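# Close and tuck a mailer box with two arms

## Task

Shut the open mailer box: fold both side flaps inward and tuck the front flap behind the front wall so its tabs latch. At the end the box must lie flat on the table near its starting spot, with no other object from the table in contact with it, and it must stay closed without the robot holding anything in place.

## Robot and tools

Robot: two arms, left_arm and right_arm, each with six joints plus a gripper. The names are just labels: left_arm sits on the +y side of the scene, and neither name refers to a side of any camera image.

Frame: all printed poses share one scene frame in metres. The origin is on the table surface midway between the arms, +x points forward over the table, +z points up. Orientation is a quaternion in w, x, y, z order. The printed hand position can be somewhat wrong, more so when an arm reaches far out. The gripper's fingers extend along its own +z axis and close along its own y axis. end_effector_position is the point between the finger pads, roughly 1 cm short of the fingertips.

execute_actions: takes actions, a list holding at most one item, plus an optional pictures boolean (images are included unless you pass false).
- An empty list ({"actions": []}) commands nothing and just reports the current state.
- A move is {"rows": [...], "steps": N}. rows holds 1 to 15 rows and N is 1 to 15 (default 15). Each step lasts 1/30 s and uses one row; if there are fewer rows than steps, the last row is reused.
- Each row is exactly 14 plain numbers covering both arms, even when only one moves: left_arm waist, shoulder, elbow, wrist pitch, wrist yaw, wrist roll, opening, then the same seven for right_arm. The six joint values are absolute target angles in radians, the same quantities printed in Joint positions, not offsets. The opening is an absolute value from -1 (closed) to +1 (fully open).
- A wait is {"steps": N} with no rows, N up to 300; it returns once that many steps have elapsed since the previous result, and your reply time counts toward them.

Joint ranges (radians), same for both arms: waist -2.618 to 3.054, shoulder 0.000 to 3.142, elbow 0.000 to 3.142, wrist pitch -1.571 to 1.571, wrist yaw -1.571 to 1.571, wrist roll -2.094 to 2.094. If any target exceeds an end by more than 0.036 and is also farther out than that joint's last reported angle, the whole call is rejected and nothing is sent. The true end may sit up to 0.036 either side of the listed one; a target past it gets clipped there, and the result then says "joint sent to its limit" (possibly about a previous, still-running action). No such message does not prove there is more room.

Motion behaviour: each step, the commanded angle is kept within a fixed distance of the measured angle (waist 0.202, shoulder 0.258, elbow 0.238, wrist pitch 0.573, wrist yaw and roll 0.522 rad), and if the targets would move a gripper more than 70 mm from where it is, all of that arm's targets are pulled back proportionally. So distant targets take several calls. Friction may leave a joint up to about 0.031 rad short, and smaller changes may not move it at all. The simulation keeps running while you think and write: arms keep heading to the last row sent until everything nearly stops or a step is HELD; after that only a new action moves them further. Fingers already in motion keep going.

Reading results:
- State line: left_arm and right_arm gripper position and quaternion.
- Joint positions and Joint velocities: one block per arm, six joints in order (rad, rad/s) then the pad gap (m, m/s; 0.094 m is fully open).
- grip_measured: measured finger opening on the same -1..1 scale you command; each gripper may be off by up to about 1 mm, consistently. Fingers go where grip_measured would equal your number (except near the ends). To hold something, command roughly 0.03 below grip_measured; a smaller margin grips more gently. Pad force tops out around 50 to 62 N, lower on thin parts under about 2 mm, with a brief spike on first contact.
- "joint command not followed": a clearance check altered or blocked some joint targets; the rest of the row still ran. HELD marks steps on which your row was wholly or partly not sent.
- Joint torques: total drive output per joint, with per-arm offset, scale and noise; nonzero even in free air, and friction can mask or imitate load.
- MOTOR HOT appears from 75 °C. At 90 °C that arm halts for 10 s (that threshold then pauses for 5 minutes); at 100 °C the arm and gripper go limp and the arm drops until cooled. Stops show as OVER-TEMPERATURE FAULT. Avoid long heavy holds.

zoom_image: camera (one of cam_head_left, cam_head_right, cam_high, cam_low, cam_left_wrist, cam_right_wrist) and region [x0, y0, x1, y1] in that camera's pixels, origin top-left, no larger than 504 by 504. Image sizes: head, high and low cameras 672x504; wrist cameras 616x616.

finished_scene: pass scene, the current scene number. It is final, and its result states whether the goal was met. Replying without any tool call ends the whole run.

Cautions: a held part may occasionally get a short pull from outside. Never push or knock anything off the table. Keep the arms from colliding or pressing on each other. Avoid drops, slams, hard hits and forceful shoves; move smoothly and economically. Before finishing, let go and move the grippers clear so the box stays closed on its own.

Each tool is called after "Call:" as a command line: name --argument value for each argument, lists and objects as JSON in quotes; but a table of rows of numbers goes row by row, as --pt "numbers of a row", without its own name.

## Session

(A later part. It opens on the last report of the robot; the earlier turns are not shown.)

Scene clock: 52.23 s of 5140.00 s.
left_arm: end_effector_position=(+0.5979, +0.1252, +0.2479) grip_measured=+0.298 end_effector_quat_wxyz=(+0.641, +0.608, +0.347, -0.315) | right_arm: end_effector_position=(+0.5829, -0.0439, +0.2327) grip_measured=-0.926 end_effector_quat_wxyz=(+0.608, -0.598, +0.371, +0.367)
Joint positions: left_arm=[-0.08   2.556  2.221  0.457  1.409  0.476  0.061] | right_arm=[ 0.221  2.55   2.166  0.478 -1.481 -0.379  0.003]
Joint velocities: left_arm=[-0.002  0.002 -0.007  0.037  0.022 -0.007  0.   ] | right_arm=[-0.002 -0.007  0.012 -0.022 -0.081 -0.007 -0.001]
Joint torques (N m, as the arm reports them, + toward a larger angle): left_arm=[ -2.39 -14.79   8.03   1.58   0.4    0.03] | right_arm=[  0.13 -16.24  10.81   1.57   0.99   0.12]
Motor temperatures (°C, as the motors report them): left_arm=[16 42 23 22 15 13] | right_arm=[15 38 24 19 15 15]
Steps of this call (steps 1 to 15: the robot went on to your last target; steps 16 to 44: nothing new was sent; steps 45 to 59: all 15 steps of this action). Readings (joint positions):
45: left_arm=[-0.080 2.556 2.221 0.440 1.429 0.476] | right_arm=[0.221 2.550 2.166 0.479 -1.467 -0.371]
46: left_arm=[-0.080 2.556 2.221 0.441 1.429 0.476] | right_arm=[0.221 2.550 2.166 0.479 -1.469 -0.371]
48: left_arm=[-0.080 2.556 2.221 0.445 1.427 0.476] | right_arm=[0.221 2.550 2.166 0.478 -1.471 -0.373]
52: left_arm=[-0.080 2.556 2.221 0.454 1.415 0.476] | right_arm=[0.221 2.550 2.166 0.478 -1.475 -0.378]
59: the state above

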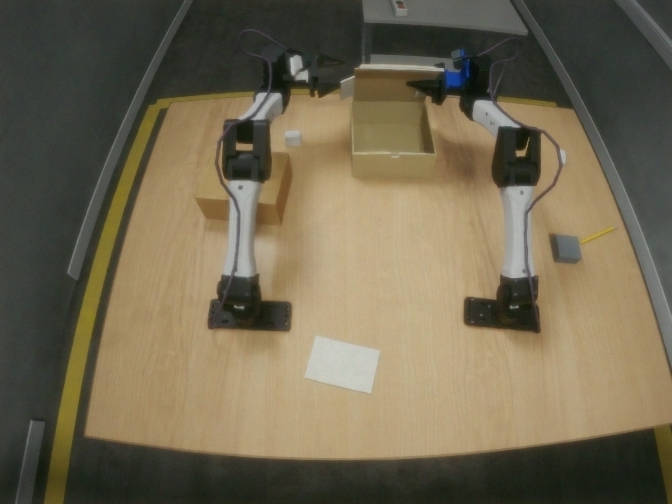

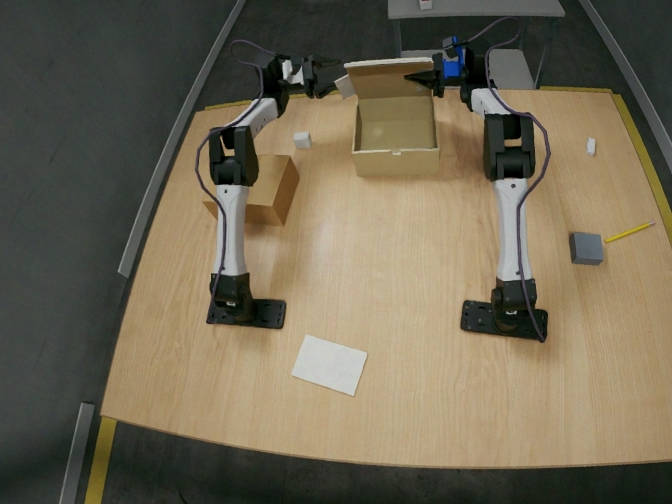

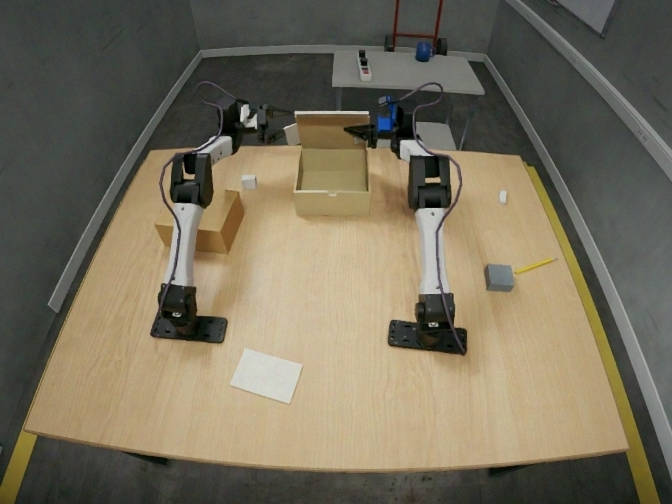

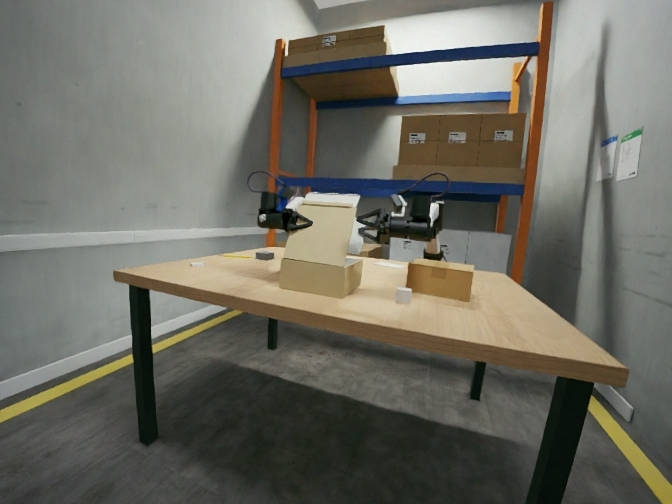

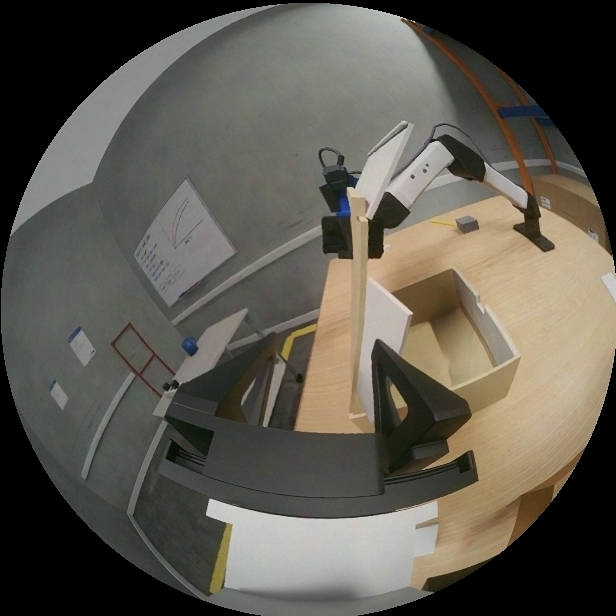

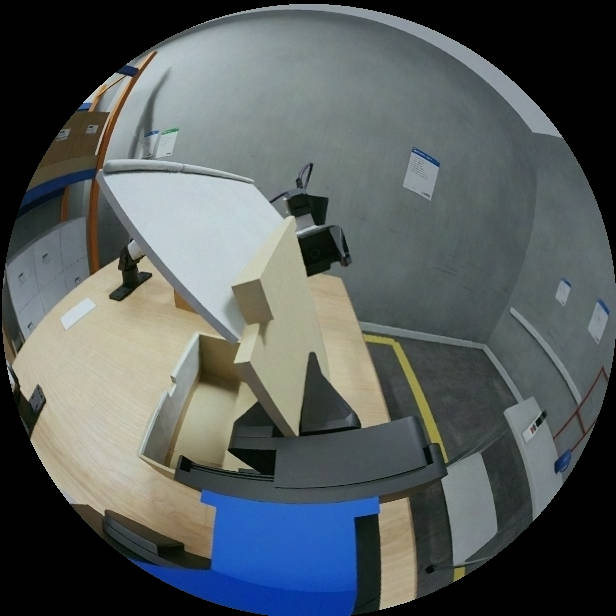

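More bias on both wrists.

Call:
execute_actions --actions '[{"rows":[[-0.10,2.56,2.21,0.445,1.46,0.48,0.33,0.22,2.545,2.18,0.485,-1.38,-0.37,-0.965],[-0.10,2.56,2.21,0.44,1.47,0.48,0.36,0.22,2.545,2.18,0.485,-1.37,-0.36,-0.965],[-0.10,2.56,2.21,0.435,1.48,0.48,0.39,0.22,2.545,2.18,0.485,-1.36,-0.35,-0.965],[-0.10,2.56,2.21,0.43,1.49,0.48,0.42,0.22,2.545,2.18,0.485,-1.35,-0.34,-0.965],[-0.10,2.56,2.21,0.43,1.50,0.48,0.45,0.22,2.545,2.18,0.485,-1.34,-0.34,-0.965],[-0.105,2.56,2.21,0.43,1.51,0.48,0.48,0.22,2.545,2.18,0.485,-1.33,-0.34,-0.965],[-0.11,2.56,2.21,0.43,1.51,0.48,0.51,0.22,2.545,2.18,0.485,-1.33,-0.34,-0.965],[-0.115,2.56,2.21,0.43,1.51,0.48,0.54,0.22,2.545,2.18,0.485,-1.33,-0.34,-0.965],[-0.12,2.56,2.21,0.43,1.51,0.48,0.55,0.22,2.545,2.18,0.485,-1.33,-0.34,-0.965]],"steps":15}]'

Scene clock: 53.80 s of 5140.00 s.
left_arm: end_effector_position=(+0.5954, +0.1227, +0.2478) grip_measured=+0.548 end_effector_quat_wxyz=(+0.639, +0.611, +0.343, -0.318) | right_arm: end_effector_position=(+0.5831, -0.0439, +0.2327) grip_measured=-0.926 end_effector_quat_wxyz=(+0.605, -0.595, +0.376, +0.372)
Joint positions: left_arm=[-0.084  2.556  2.221  0.457  1.418  0.476  0.073] | right_arm=[ 0.221  2.55   2.166  0.478 -1.48  -0.363  0.003]
Joint velocities: left_arm=[-0.002 -0.002 -0.007 -0.051  0.022  0.051  0.   ] | right_arm=[ 0.002 -0.017 -0.007 -0.037 -0.007 -0.037  0.   ]
Joint torques (N m, as the arm reports them, + toward a larger angle): left_arm=[ -2.9  -14.73   8.     1.38   0.9    0.01] | right_arm=[  0.23 -16.25  10.81   1.55   1.62   0.37]
Motor temperatures (°C, as the motors report them): left_arm=[16 43 23 22 15 13] | right_arm=[15 38 24 19 15 15]
Steps of this call (steps 1 to 15: the robot went on to your last target; steps 16 to 32: nothing new was sent; steps 33 to 47: all 15 steps of this action). Readings (joint positions):
33: left_arm=[-0.080 2.556 2.221 0.457 1.409 0.476] | right_arm=[0.221 2.550 2.166 0.478 -1.481 -0.379]
34: left_arm=[-0.080 2.556 2.221 0.457 1.409 0.476] | right_arm=[0.221 2.550 2.166 0.478 -1.481 -0.379]
36: left_arm=[-0.080 2.556 2.221 0.457 1.409 0.476] | right_arm=[0.221 2.550 2.166 0.478 -1.481 -0.376]
40: left_arm=[-0.080 2.556 2.221 0.457 1.412 0.476] | right_arm=[0.221 2.550 2.166 0.478 -1.480 -0.370]
47: the state above

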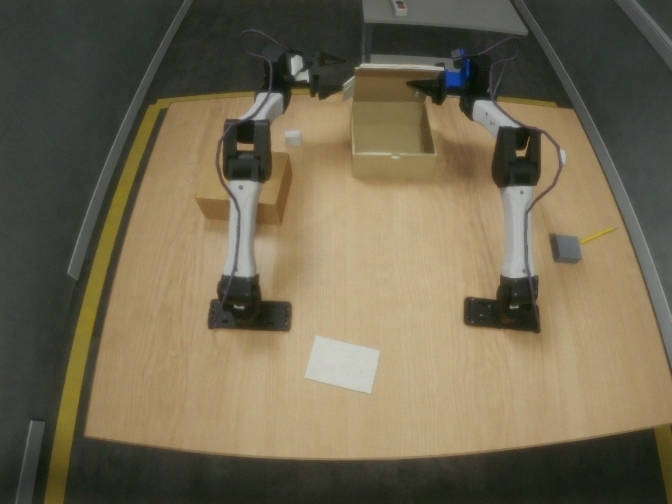

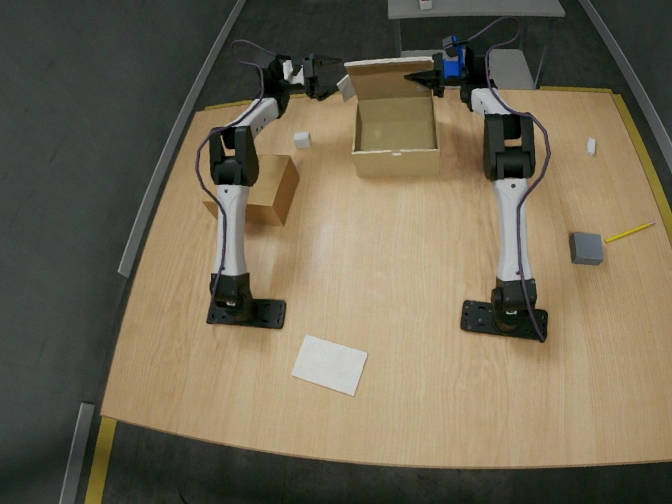

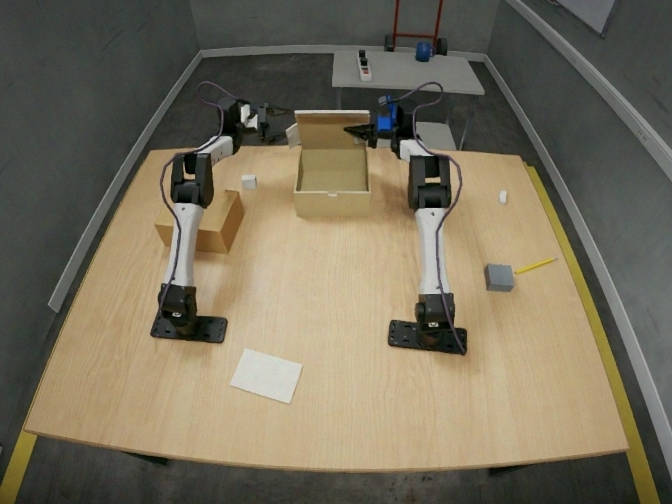

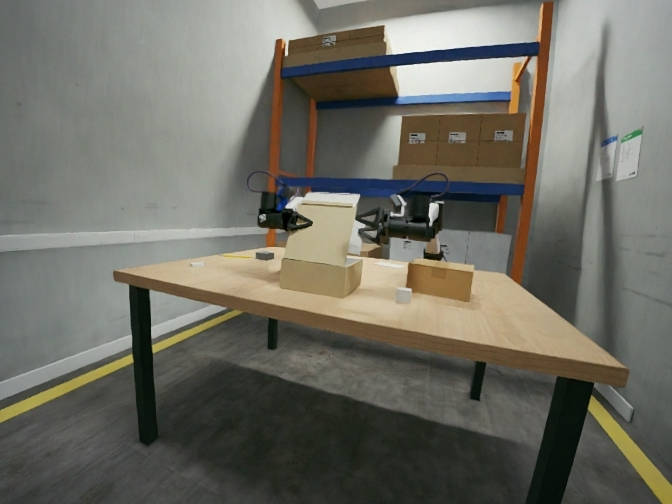

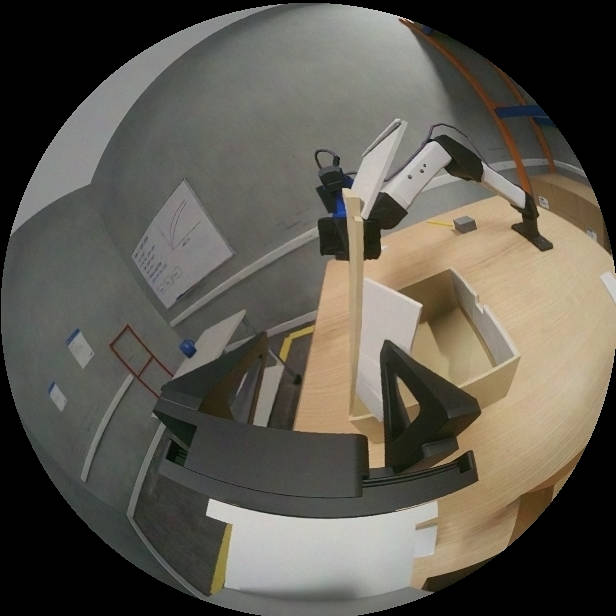

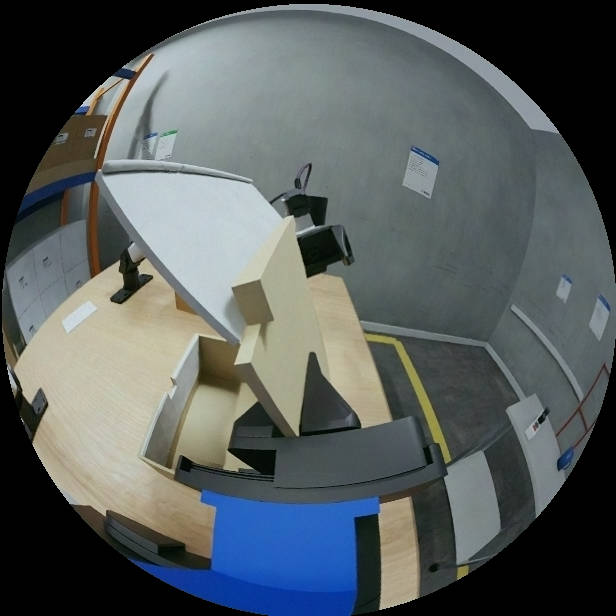

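Call:
execute_actions --actions '[{"rows":[[-0.127,2.56,2.21,0.43,1.50,0.48,0.56,0.225,2.545,2.18,0.485,-1.34,-0.34,-0.965],[-0.134,2.56,2.21,0.43,1.49,0.48,0.57,0.23,2.545,2.18,0.485,-1.35,-0.34,-0.965],[-0.141,2.56,2.21,0.43,1.48,0.48,0.58,0.235,2.545,2.18,0.485,-1.36,-0.34,-0.965],[-0.148,2.56,2.21,0.43,1.47,0.48,0.59,0.24,2.545,2.18,0.485,-1.37,-0.34,-0.965],[-0.155,2.56,2.21,0.43,1.46,0.48,0.6,0.24,2.545,2.18,0.485,-1.385,-0.34,-0.965],[-0.16,2.56,2.21,0.43,1.46,0.48,0.6,0.24,2.545,2.18,0.485,-1.40,-0.34,-0.965]],"steps":12}]'

Scene clock: 55.60 s of 5140.00 s.
left_arm: end_effector_position=(+0.5873, +0.1043, +0.2473) grip_measured=+0.598 end_effector_quat_wxyz=(+0.633, +0.617, +0.333, -0.330) | right_arm: end_effector_position=(+0.5814, -0.0437, +0.2326) grip_measured=-0.926 end_effector_quat_wxyz=(-0.601, +0.595, -0.377, -0.378)
Joint positions: left_arm=[-0.116  2.556  2.221  0.453  1.42   0.479  0.075] | right_arm=[ 0.221  2.55   2.166  0.479 -1.489 -0.351  0.003]
Joint velocities: left_arm=[-0.027 -0.002 -0.007 -0.066  0.095 -0.037 -0.   ] | right_arm=[-0.002  0.012  0.002 -0.007  0.022  0.066 -0.   ]
Joint torques (N m, as the arm reports them, + toward a larger angle): left_arm=[ -3.49 -14.78   8.03   1.4    0.33   0.01] | right_arm=[  1.55 -16.27  10.74   1.55   0.98   0.27]
Motor temperatures (°C, as the motors report them): left_arm=[16 44 23 22 15 13] | right_arm=[15 39 24 19 15 15]
Steps of this call (steps 1 to 15: the robot went on to your last target; steps 16 to 42: nothing new was sent; steps 43 to 54: all 12 steps of this action). Readings (joint positions):
43: left_arm=[-0.084 2.556 2.221 0.457 1.418 0.476] | right_arm=[0.221 2.550 2.166 0.479 -1.480 -0.361]
44: left_arm=[-0.086 2.556 2.221 0.457 1.418 0.476] | right_arm=[0.221 2.550 2.166 0.479 -1.481 -0.361]
46: left_arm=[-0.091 2.556 2.221 0.457 1.418 0.476] | right_arm=[0.221 2.550 2.166 0.479 -1.482 -0.360]
50: left_arm=[-0.108 2.556 2.221 0.455 1.418 0.478] | right_arm=[0.221 2.550 2.166 0.479 -1.488 -0.355]
54: the state above

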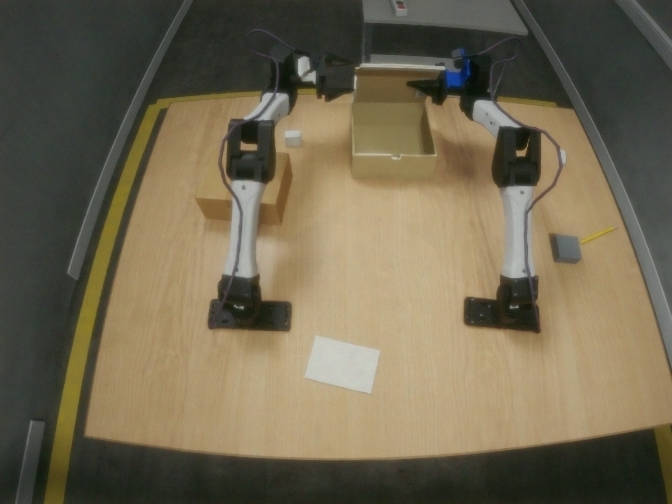

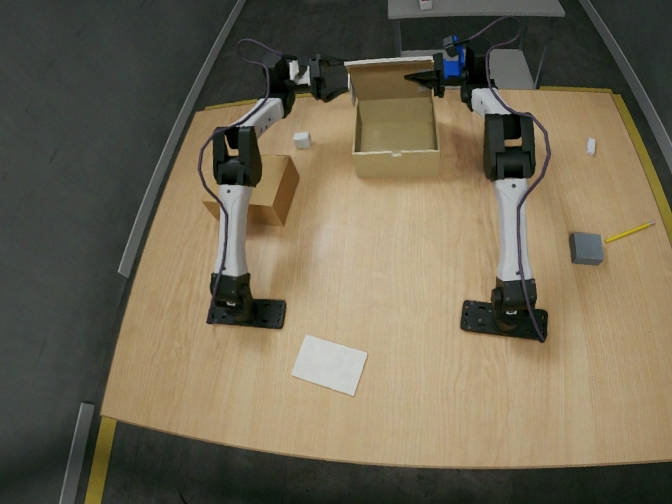

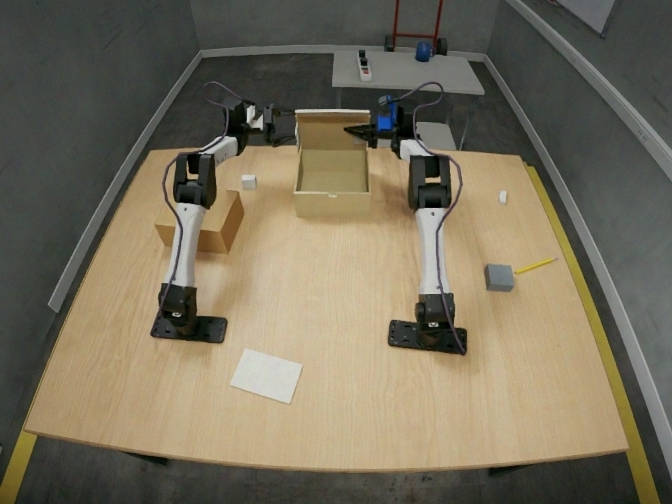

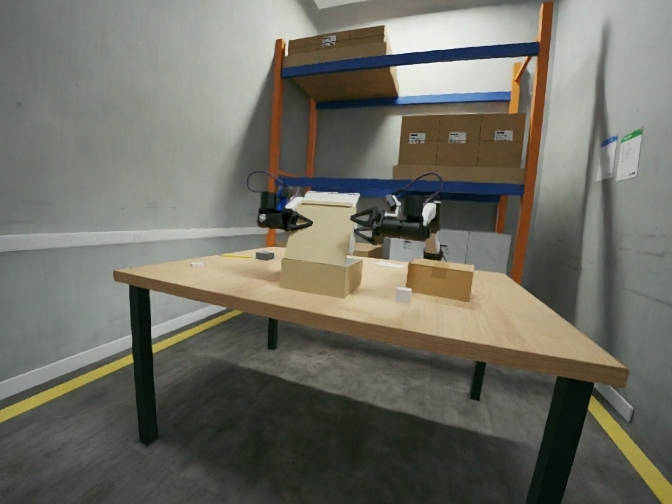

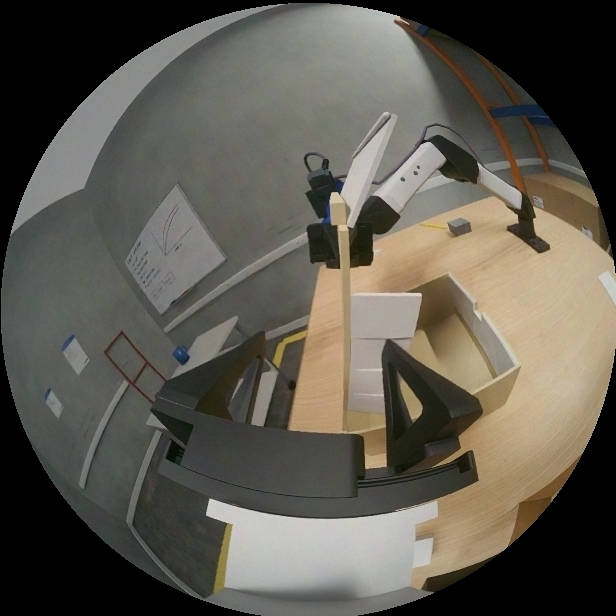

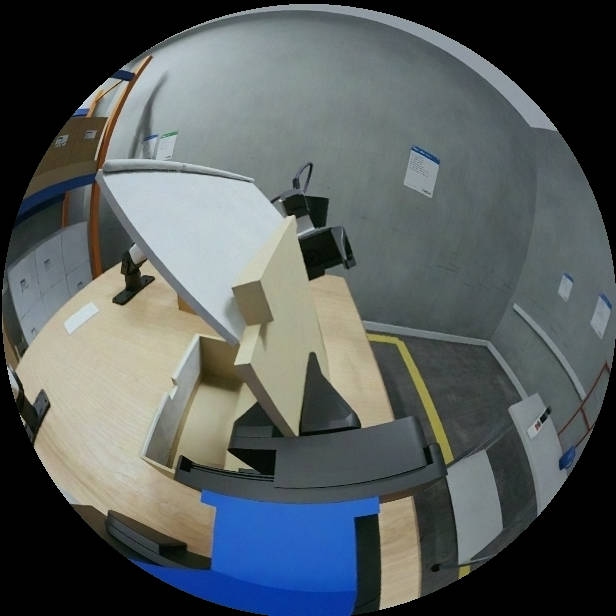

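Call:
execute_actions --actions '[{"rows":[[-0.165,2.56,2.21,0.44,1.45,0.48,0.58,0.24,2.545,2.18,0.485,-1.42,-0.35,-0.965],[-0.17,2.56,2.21,0.44,1.44,0.48,0.56,0.24,2.545,2.18,0.485,-1.44,-0.35,-0.965],[-0.175,2.56,2.21,0.44,1.43,0.48,0.53,0.24,2.545,2.18,0.485,-1.46,-0.35,-0.965],[-0.18,2.56,2.21,0.44,1.42,0.48,0.5,0.24,2.545,2.18,0.485,-1.47,-0.35,-0.965],[-0.185,2.56,2.21,0.44,1.41,0.48,0.46,0.24,2.545,2.18,0.485,-1.48,-0.35,-0.965],[-0.19,2.56,2.21,0.44,1.40,0.48,0.42,0.24,2.545,2.18,0.485,-1.49,-0.35,-0.965],[-0.195,2.56,2.21,0.44,1.39,0.48,0.38,0.235,2.545,2.18,0.485,-1.49,-0.35,-0.965],[-0.20,2.56,2.21,0.44,1.38,0.48,0.34,0.235,2.545,2.18,0.485,-1.49,-0.35,-0.965],[-0.205,2.56,2.21,0.44,1.37,0.48,0.3,0.23,2.545,2.18,0.485,-1.49,-0.35,-0.965],[-0.205,2.56,2.21,0.44,1.36,0.48,0.25,0.23,2.545,2.18,0.485,-1.49,-0.35,-0.965],[-0.205,2.56,2.21,0.44,1.35,0.48,0.2,0.23,2.545,2.18,0.485,-1.49,-0.35,-0.965]],"steps":15}]'

Scene clock: 57.03 s of 5140.00 s.
left_arm: end_effector_position=(+0.5813, +0.0754, +0.2468) grip_measured=+0.202 end_effector_quat_wxyz=(+0.630, +0.616, +0.333, -0.336) | right_arm: end_effector_position=(+0.5829, -0.0571, +0.2323) grip_measured=-0.927 end_effector_quat_wxyz=(-0.601, +0.595, -0.379, -0.377)
Joint positions: left_arm=[-0.168  2.556  2.221  0.44   1.376  0.482  0.056] | right_arm=[ 0.197  2.55   2.166  0.48  -1.51  -0.348  0.003]
Joint velocities: left_arm=[-0.007 -0.017 -0.002 -0.007 -0.183 -0.066  0.001] | right_arm=[ 0.007 -0.002  0.002 -0.081 -0.066 -0.022  0.001]
Joint torques (N m, as the arm reports them, + toward a larger angle): left_arm=[ -2.87 -14.82   8.03   1.74  -0.17  -0.02] | right_arm=[  2.29 -16.16  10.62   1.52   0.25   0.11]
Motor temperatures (°C, as the motors report them): left_arm=[16 44 23 22 15 13] | right_arm=[15 39 24 19 15 15]
Steps of this call (steps 1 to 15: the robot went on to your last target; steps 16 to 28: nothing new was sent; steps 29 to 43: all 15 steps of this action). Readings (joint positions):
29: left_arm=[-0.117 2.556 2.221 0.452 1.425 0.479] | right_arm=[0.221 2.550 2.166 0.479 -1.486 -0.348]
30: left_arm=[-0.118 2.556 2.221 0.452 1.425 0.479] | right_arm=[0.221 2.550 2.166 0.479 -1.487 -0.348]
32: left_arm=[-0.122 2.556 2.221 0.452 1.425 0.480] | right_arm=[0.220 2.550 2.166 0.479 -1.491 -0.348]
36: left_arm=[-0.141 2.556 2.221 0.447 1.415 0.481] | right_arm=[0.214 2.550 2.166 0.479 -1.503 -0.348]
43: the state above

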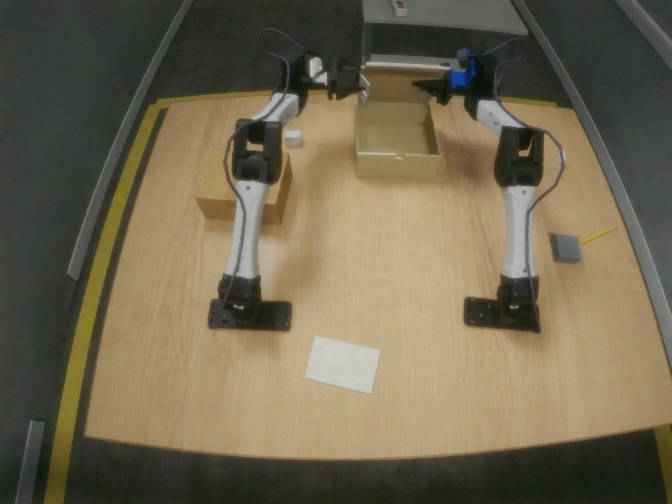

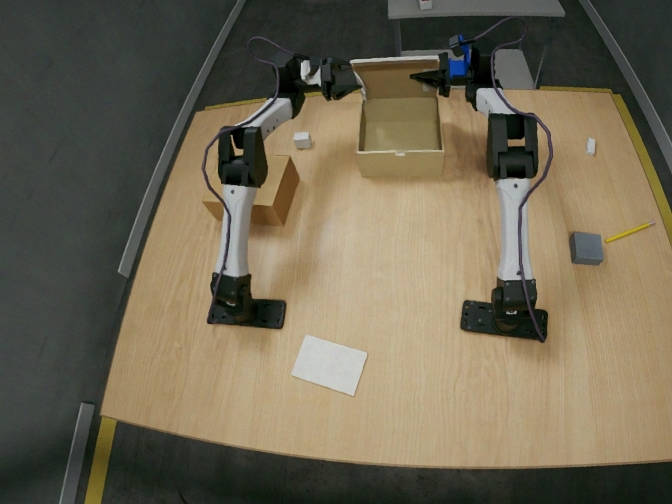

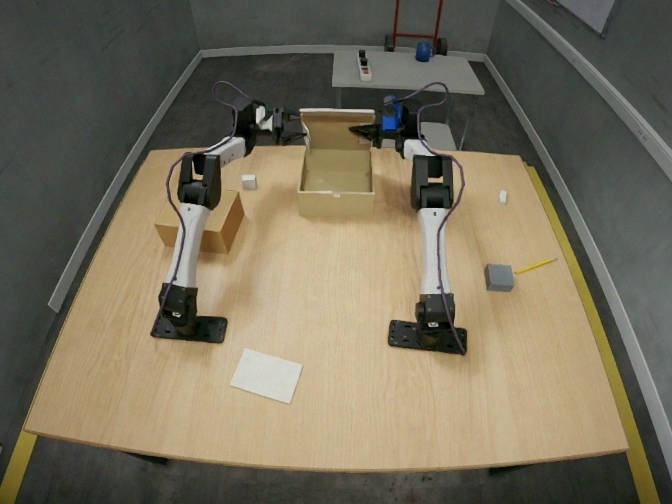

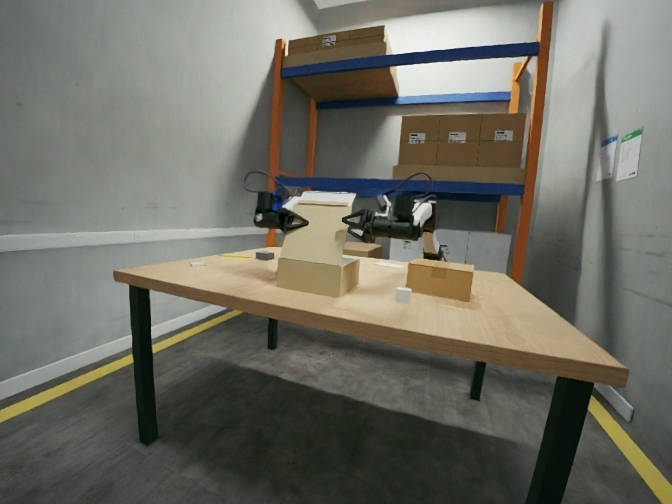

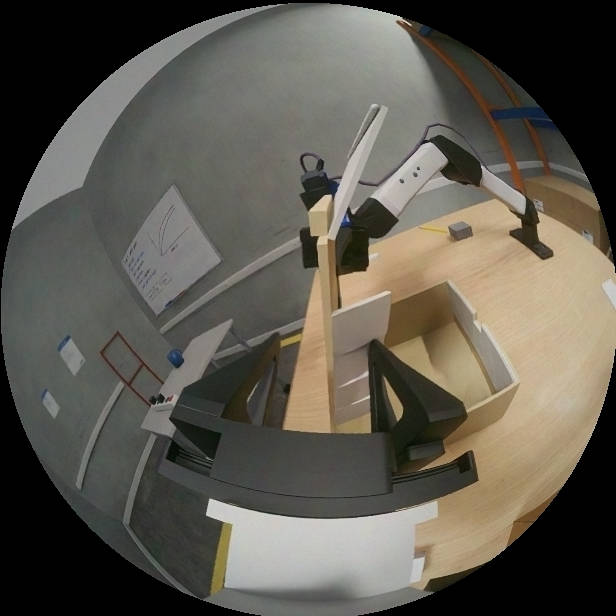

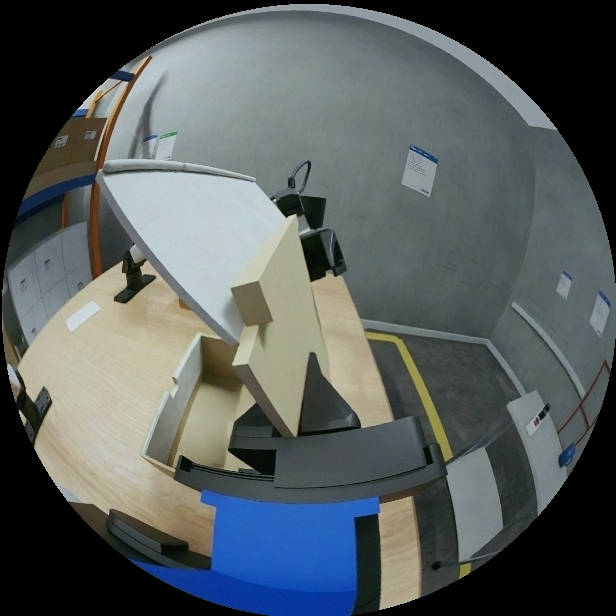

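Push with right instead (box moves back left), then close.

Call:
execute_actions --actions '[{"rows":[[-0.205,2.56,2.21,0.44,1.36,0.46,0.2,0.24,2.545,2.18,0.485,-1.48,-0.35,-0.965],[-0.205,2.56,2.21,0.44,1.36,0.45,0.2,0.248,2.545,2.18,0.485,-1.475,-0.35,-0.965],[-0.205,2.56,2.21,0.44,1.36,0.44,0.18,0.256,2.545,2.18,0.485,-1.47,-0.35,-0.965],[-0.205,2.56,2.21,0.44,1.36,0.43,0.15,0.264,2.545,2.18,0.485,-1.465,-0.35,-0.965],[-0.205,2.56,2.21,0.44,1.36,0.42,0.12,0.27,2.545,2.18,0.485,-1.46,-0.35,-0.965],[-0.205,2.56,2.21,0.44,1.36,0.42,0.08,0.27,2.545,2.18,0.485,-1.46,-0.35,-0.965],[-0.205,2.56,2.21,0.44,1.36,0.42,0.04,0.27,2.545,2.18,0.485,-1.46,-0.35,-0.965],[-0.205,2.56,2.21,0.44,1.36,0.42,0.0,0.265,2.545,2.18,0.485,-1.46,-0.35,-0.965],[-0.205,2.56,2.21,0.44,1.36,0.42,-0.05,0.26,2.545,2.18,0.485,-1.46,-0.35,-0.965],[-0.205,2.56,2.21,0.44,1.36,0.42,-0.1,0.255,2.545,2.18,0.485,-1.46,-0.35,-0.965]],"steps":15}]'

Scene clock: 58.40 s of 5140.00 s.
left_arm: end_effector_position=(+0.5738, +0.0598, +0.2466) grip_measured=-0.099 end_effector_quat_wxyz=(+0.616, +0.611, +0.342, -0.361) | right_arm: end_effector_position=(+0.5823, -0.0313, +0.2332) grip_measured=-0.927 end_effector_quat_wxyz=(+0.604, -0.592, +0.380, +0.376)
Joint positions: left_arm=[-0.197  2.556  2.221  0.438  1.373  0.429  0.042] | right_arm=[ 0.243  2.55   2.166  0.48  -1.455 -0.348  0.003]
Joint velocities: left_arm=[-0.149 -0.007  0.007  0.007  0.037  0.037 -0.   ] | right_arm=[ 0.105  0.002  0.017  0.022 -0.022  0.007  0.   ]
Joint torques (N m, as the arm reports them, + toward a larger angle): left_arm=[  0.28 -14.8    8.04   1.75  -0.13  -0.06] | right_arm=[  0.74 -16.28  10.95   1.58  -0.02   0.11]
Motor temperatures (°C, as the motors report them): left_arm=[16 45 23 22 15 13] | right_arm=[15 40 25 19 15 15]
Steps of this call (steps 1 to 15: the robot went on to your last target; steps 16 to 26: nothing new was sent; steps 27 to 41: all 15 steps of this action). Readings (joint positions):
27: left_arm=[-0.168 2.556 2.221 0.439 1.370 0.480] | right_arm=[0.197 2.550 2.166 0.480 -1.507 -0.348]
28: left_arm=[-0.168 2.556 2.221 0.439 1.370 0.476] | right_arm=[0.197 2.550 2.166 0.480 -1.506 -0.348]
30: left_arm=[-0.168 2.556 2.221 0.438 1.370 0.466] | right_arm=[0.201 2.550 2.166 0.480 -1.503 -0.348]
34: left_arm=[-0.169 2.556 2.221 0.438 1.371 0.444] | right_arm=[0.217 2.550 2.166 0.480 -1.475 -0.348]
41: the state above

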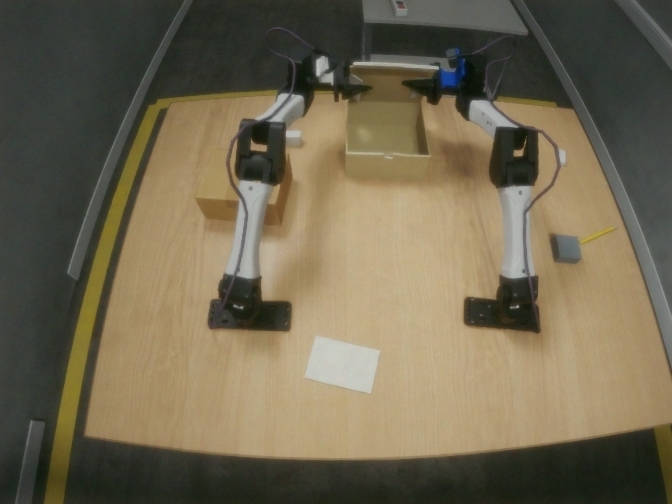

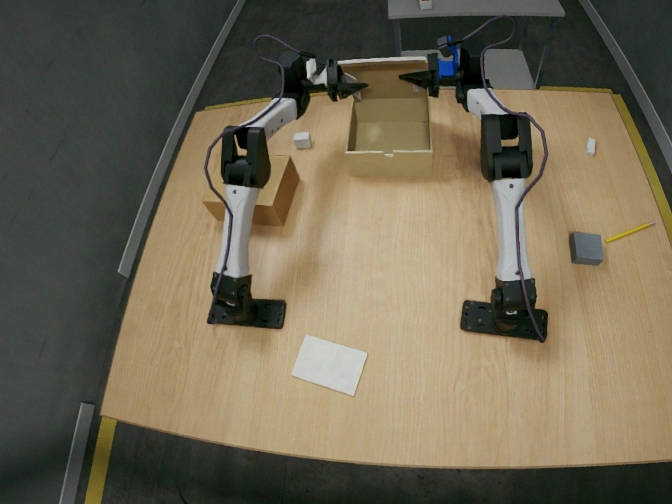

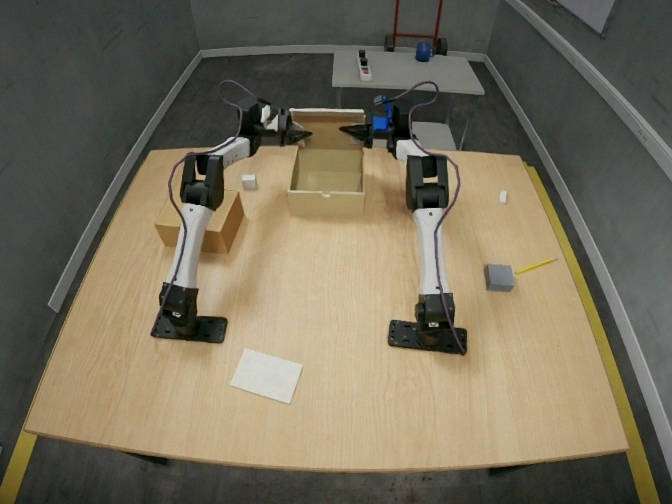

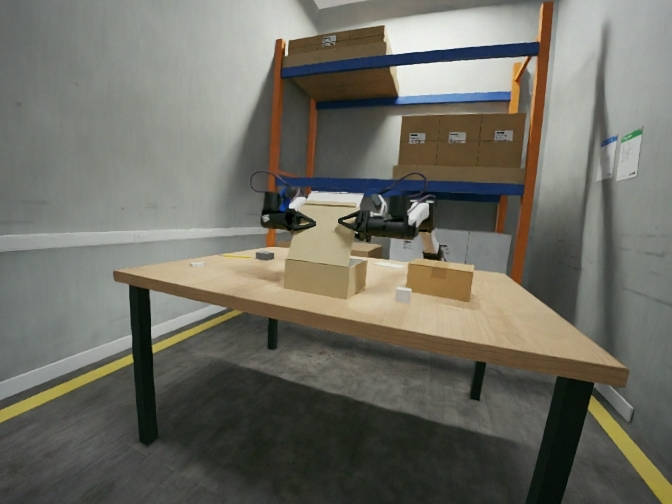

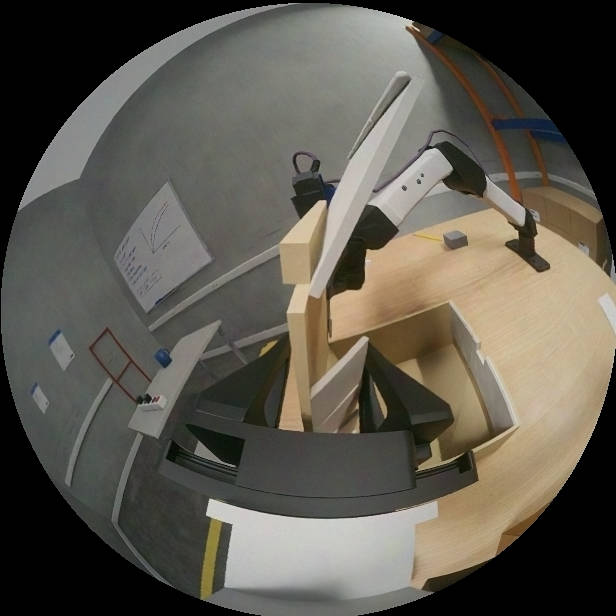

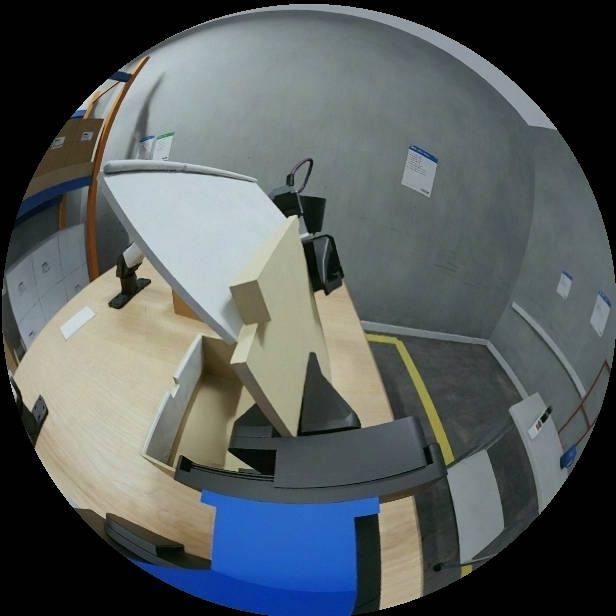

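Close left, open right, back out.

Call:
execute_actions --actions '[{"rows":[[-0.2,2.56,2.21,0.44,1.37,0.42,-0.2,0.25,2.545,2.18,0.485,-1.46,-0.35,-0.965],[-0.2,2.56,2.21,0.44,1.37,0.42,-0.3,0.25,2.545,2.18,0.485,-1.46,-0.35,-0.965],[-0.2,2.56,2.21,0.44,1.37,0.42,-0.4,0.25,2.545,2.18,0.485,-1.46,-0.35,-0.9],[-0.2,2.56,2.21,0.44,1.37,0.42,-0.5,0.25,2.545,2.18,0.485,-1.46,-0.35,-0.8],[-0.2,2.56,2.21,0.44,1.37,0.42,-0.6,0.25,2.545,2.18,0.485,-1.46,-0.35,-0.7],[-0.2,2.56,2.21,0.44,1.37,0.42,-0.7,0.25,2.545,2.18,0.485,-1.46,-0.35,-0.55],[-0.2,2.56,2.21,0.44,1.37,0.42,-0.8,0.25,2.545,2.18,0.485,-1.46,-0.35,-0.4],[-0.2,2.56,2.21,0.44,1.37,0.42,-0.87,0.25,2.545,2.18,0.485,-1.46,-0.35,-0.2],[-0.2,2.56,2.21,0.44,1.37,0.42,-0.92,0.25,2.545,2.18,0.485,-1.46,-0.35,0.0],[-0.2,2.56,2.21,0.44,1.37,0.42,-0.96,0.25,2.545,2.18,0.485,-1.46,-0.35,0.2],[-0.2,2.56,2.21,0.44,1.37,0.42,-0.96,0.25,2.545,2.18,0.485,-1.46,-0.35,0.4],[-0.2,2.56,2.21,0.44,1.37,0.42,-0.96,0.25,2.545,2.18,0.485,-1.46,-0.35,0.6],[-0.2,2.56,2.21,0.44,1.37,0.42,-0.96,0.25,2.545,2.18,0.485,-1.46,-0.35,0.8],[-0.2,2.56,2.21,0.44,1.37,0.42,-0.96,0.25,2.545,2.18,0.485,-1.46,-0.35,1.0]],"steps":15}]' --pictures false

Call:
execute_actions --actions '[{"rows":[[-0.2,2.56,2.21,0.44,1.37,0.42,-0.96,0.235,2.54,2.17,0.49,-1.46,-0.35,1],[-0.2,2.56,2.21,0.44,1.37,0.42,-0.96,0.22,2.53,2.16,0.49,-1.47,-0.35,1],[-0.2,2.56,2.21,0.44,1.37,0.42,-0.96,0.205,2.52,2.15,0.49,-1.48,-0.35,1],[-0.2,2.56,2.21,0.44,1.37,0.42,-0.96,0.19,2.51,2.14,0.49,-1.49,-0.35,1],[-0.2,2.56,2.21,0.44,1.37,0.42,-0.96,0.175,2.50,2.13,0.49,-1.50,-0.35,1],[-0.2,2.56,2.21,0.44,1.37,0.42,-0.96,0.16,2.49,2.12,0.49,-1.50,-0.35,1],[-0.2,2.56,2.21,0.44,1.37,0.42,-0.96,0.145,2.48,2.11,0.49,-1.50,-0.35,1],[-0.2,2.56,2.21,0.44,1.37,0.42,-0.96,0.13,2.47,2.10,0.49,-1.50,-0.35,1],[-0.2,2.56,2.21,0.44,1.37,0.42,-0.96,0.115,2.46,2.09,0.49,-1.50,-0.35,1],[-0.2,2.56,2.21,0.44,1.37,0.42,-0.96,0.10,2.45,2.08,0.49,-1.50,-0.35,1],[-0.2,2.56,2.21,0.44,1.37,0.42,-0.96,0.085,2.45,2.08,0.49,-1.50,-0.35,1]],"steps":15}]'

Scene clock: 61.53 s of 5140.00 s.
left_arm: end_effector_position=(+0.5714, +0.0552, +0.2465) grip_measured=-0.940 end_effector_quat_wxyz=(+0.613, +0.610, +0.343, -0.366) | right_arm: end_effector_position=(+0.5810, -0.0272, +0.2333) grip_measured=+0.990 end_effector_quat_wxyz=(+0.603, -0.592, +0.379, +0.377)
Joint positions: left_arm=[-0.205  2.556  2.221  0.437  1.372  0.421  0.003] | right_arm=[ 0.251  2.55   2.166  0.48  -1.453 -0.348  0.093]
Joint velocities: left_arm=[ 0.007 -0.012 -0.012 -0.037  0.007 -0.081  0.001] | right_arm=[-0.017 -0.002  0.007  0.007 -0.037  0.007  0.054]
Joint torques (N m, as the arm reports them, + toward a larger angle): left_arm=[  0.92 -14.75   7.99   1.74  -0.04  -0.02] | right_arm=[  0.06 -16.3   10.81   1.58  -0.01   0.11]
Motor temperatures (°C, as the motors report them): left_arm=[16 46 23 23 15 13] | right_arm=[15 41 25 19 15 15]
Steps of this call (steps 1 to 15: the robot went on to your last target; steps 16 to 79: nothing new was sent; steps 80 to 94: all 15 steps of this action). Readings (joint positions):
80: left_arm=[-0.205 2.556 2.221 0.438 1.374 0.425] | right_arm=[0.251 2.550 2.166 0.480 -1.453 -0.348]
81: left_arm=[-0.205 2.556 2.221 0.438 1.375 0.424] | right_arm=[0.251 2.550 2.166 0.480 -1.449 -0.348]
83: left_arm=[-0.205 2.556 2.221 0.437 1.376 0.423] | right_arm=[0.251 2.550 2.166 0.480 -1.445 -0.348]
87: left_arm=[-0.205 2.556 2.221 0.437 1.373 0.422] | right_arm=[0.251 2.550 2.166 0.480 -1.450 -0.348]
94: the state above

Scene clock: 62.03 s of 5140.00 s.
left_arm: end_effector_position=(+0.5714, +0.0552, +0.2465) grip_measured=-0.940 end_effector_quat_wxyz=(+0.613, +0.610, +0.343, -0.366) | right_arm: end_effector_position=(+0.5951, -0.1318, +0.2558) grip_measured=+1.000 end_effector_quat_wxyz=(+0.631, -0.567, +0.417, +0.326)
Joint positions: left_arm=[-0.205  2.556  2.221  0.437  1.372  0.421  0.003] | right_arm=[ 0.066  2.467  2.097  0.481 -1.49  -0.348  0.094]
Joint velocities: left_arm=[-0.002 -0.007  0.022  0.051 -0.037  0.007  0.001] | right_arm=[-0.203 -0.071 -0.012  0.066 -0.022 -0.066  0.   ]
Joint torques (N m, as the arm reports them, + toward a larger angle): left_arm=[  0.83 -14.78   8.07   1.75  -0.02  -0.01] | right_arm=[  2.42 -16.38   7.67   1.58  -0.01   0.11]
Motor temperatures (°C, as the motors report them): left_arm=[16 46 23 23 15 13] | right_arm=[15 41 25 19 15 15]
Steps of this call (steps 1 to 15: all 15 steps of this action). Readings (joint positions):
1: left_arm=[-0.205 2.556 2.221 0.437 1.372 0.421] | right_arm=[0.250 2.550 2.166 0.480 -1.453 -0.348]
2: left_arm=[-0.205 2.556 2.221 0.437 1.372 0.421] | right_arm=[0.248 2.550 2.166 0.480 -1.455 -0.348]
4: left_arm=[-0.205 2.556 2.221 0.437 1.372 0.421] | right_arm=[0.238 2.547 2.162 0.480 -1.463 -0.348]
8: left_arm=[-0.205 2.556 2.221 0.437 1.372 0.421] | right_arm=[0.185 2.517 2.126 0.480 -1.482 -0.348]
15: the state above

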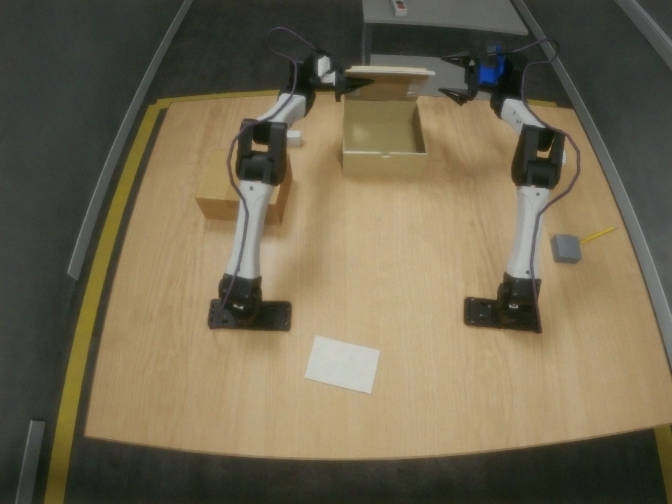

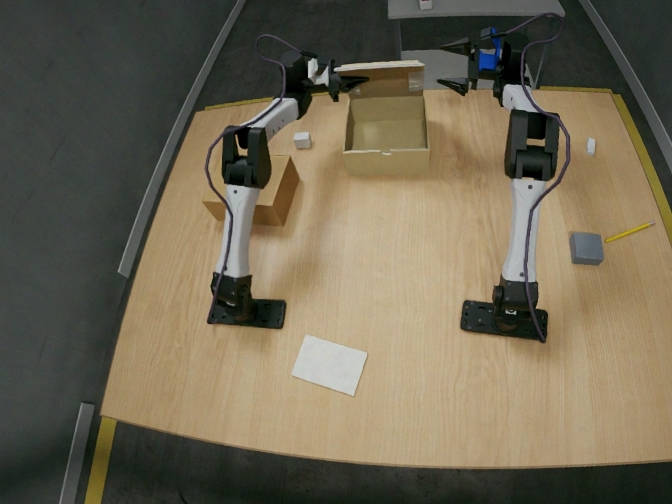

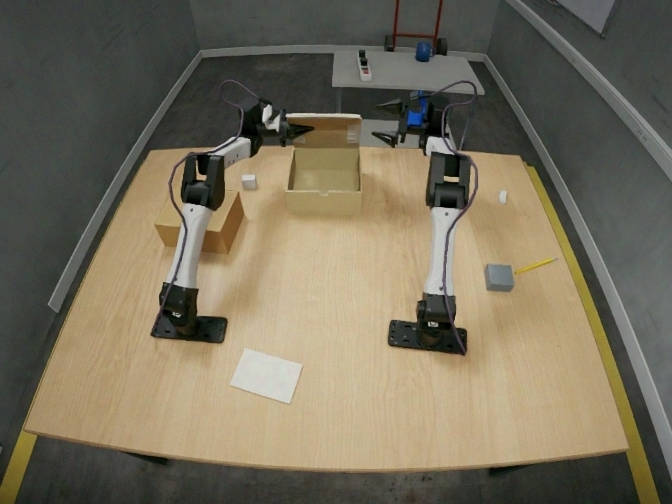

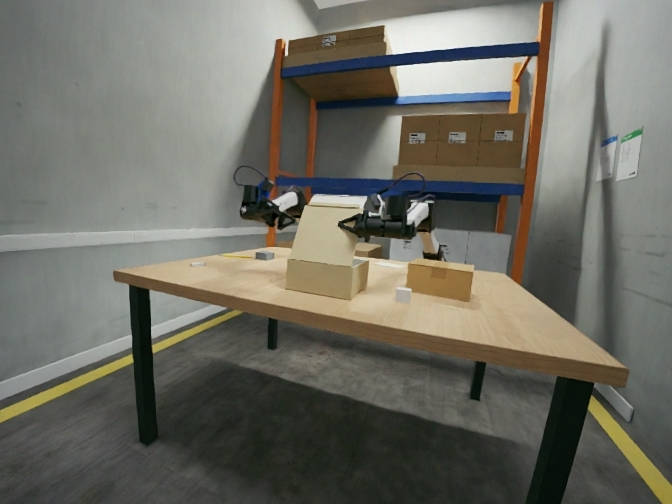

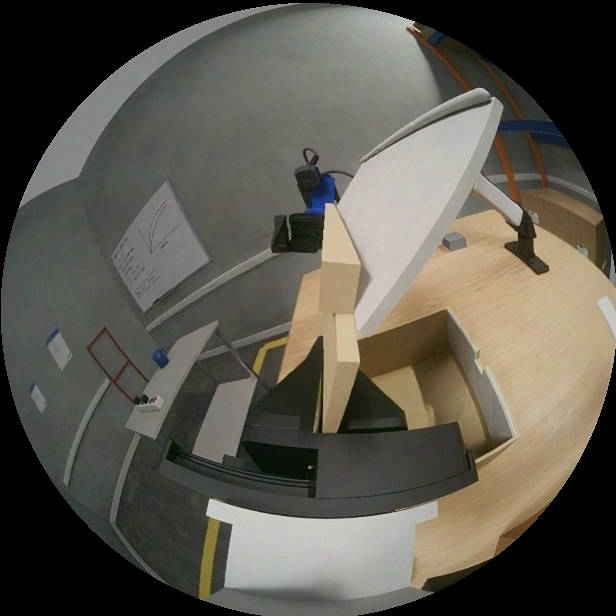

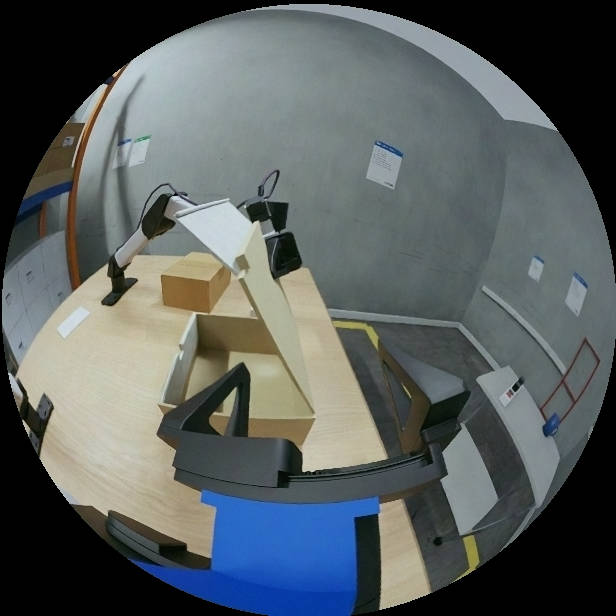

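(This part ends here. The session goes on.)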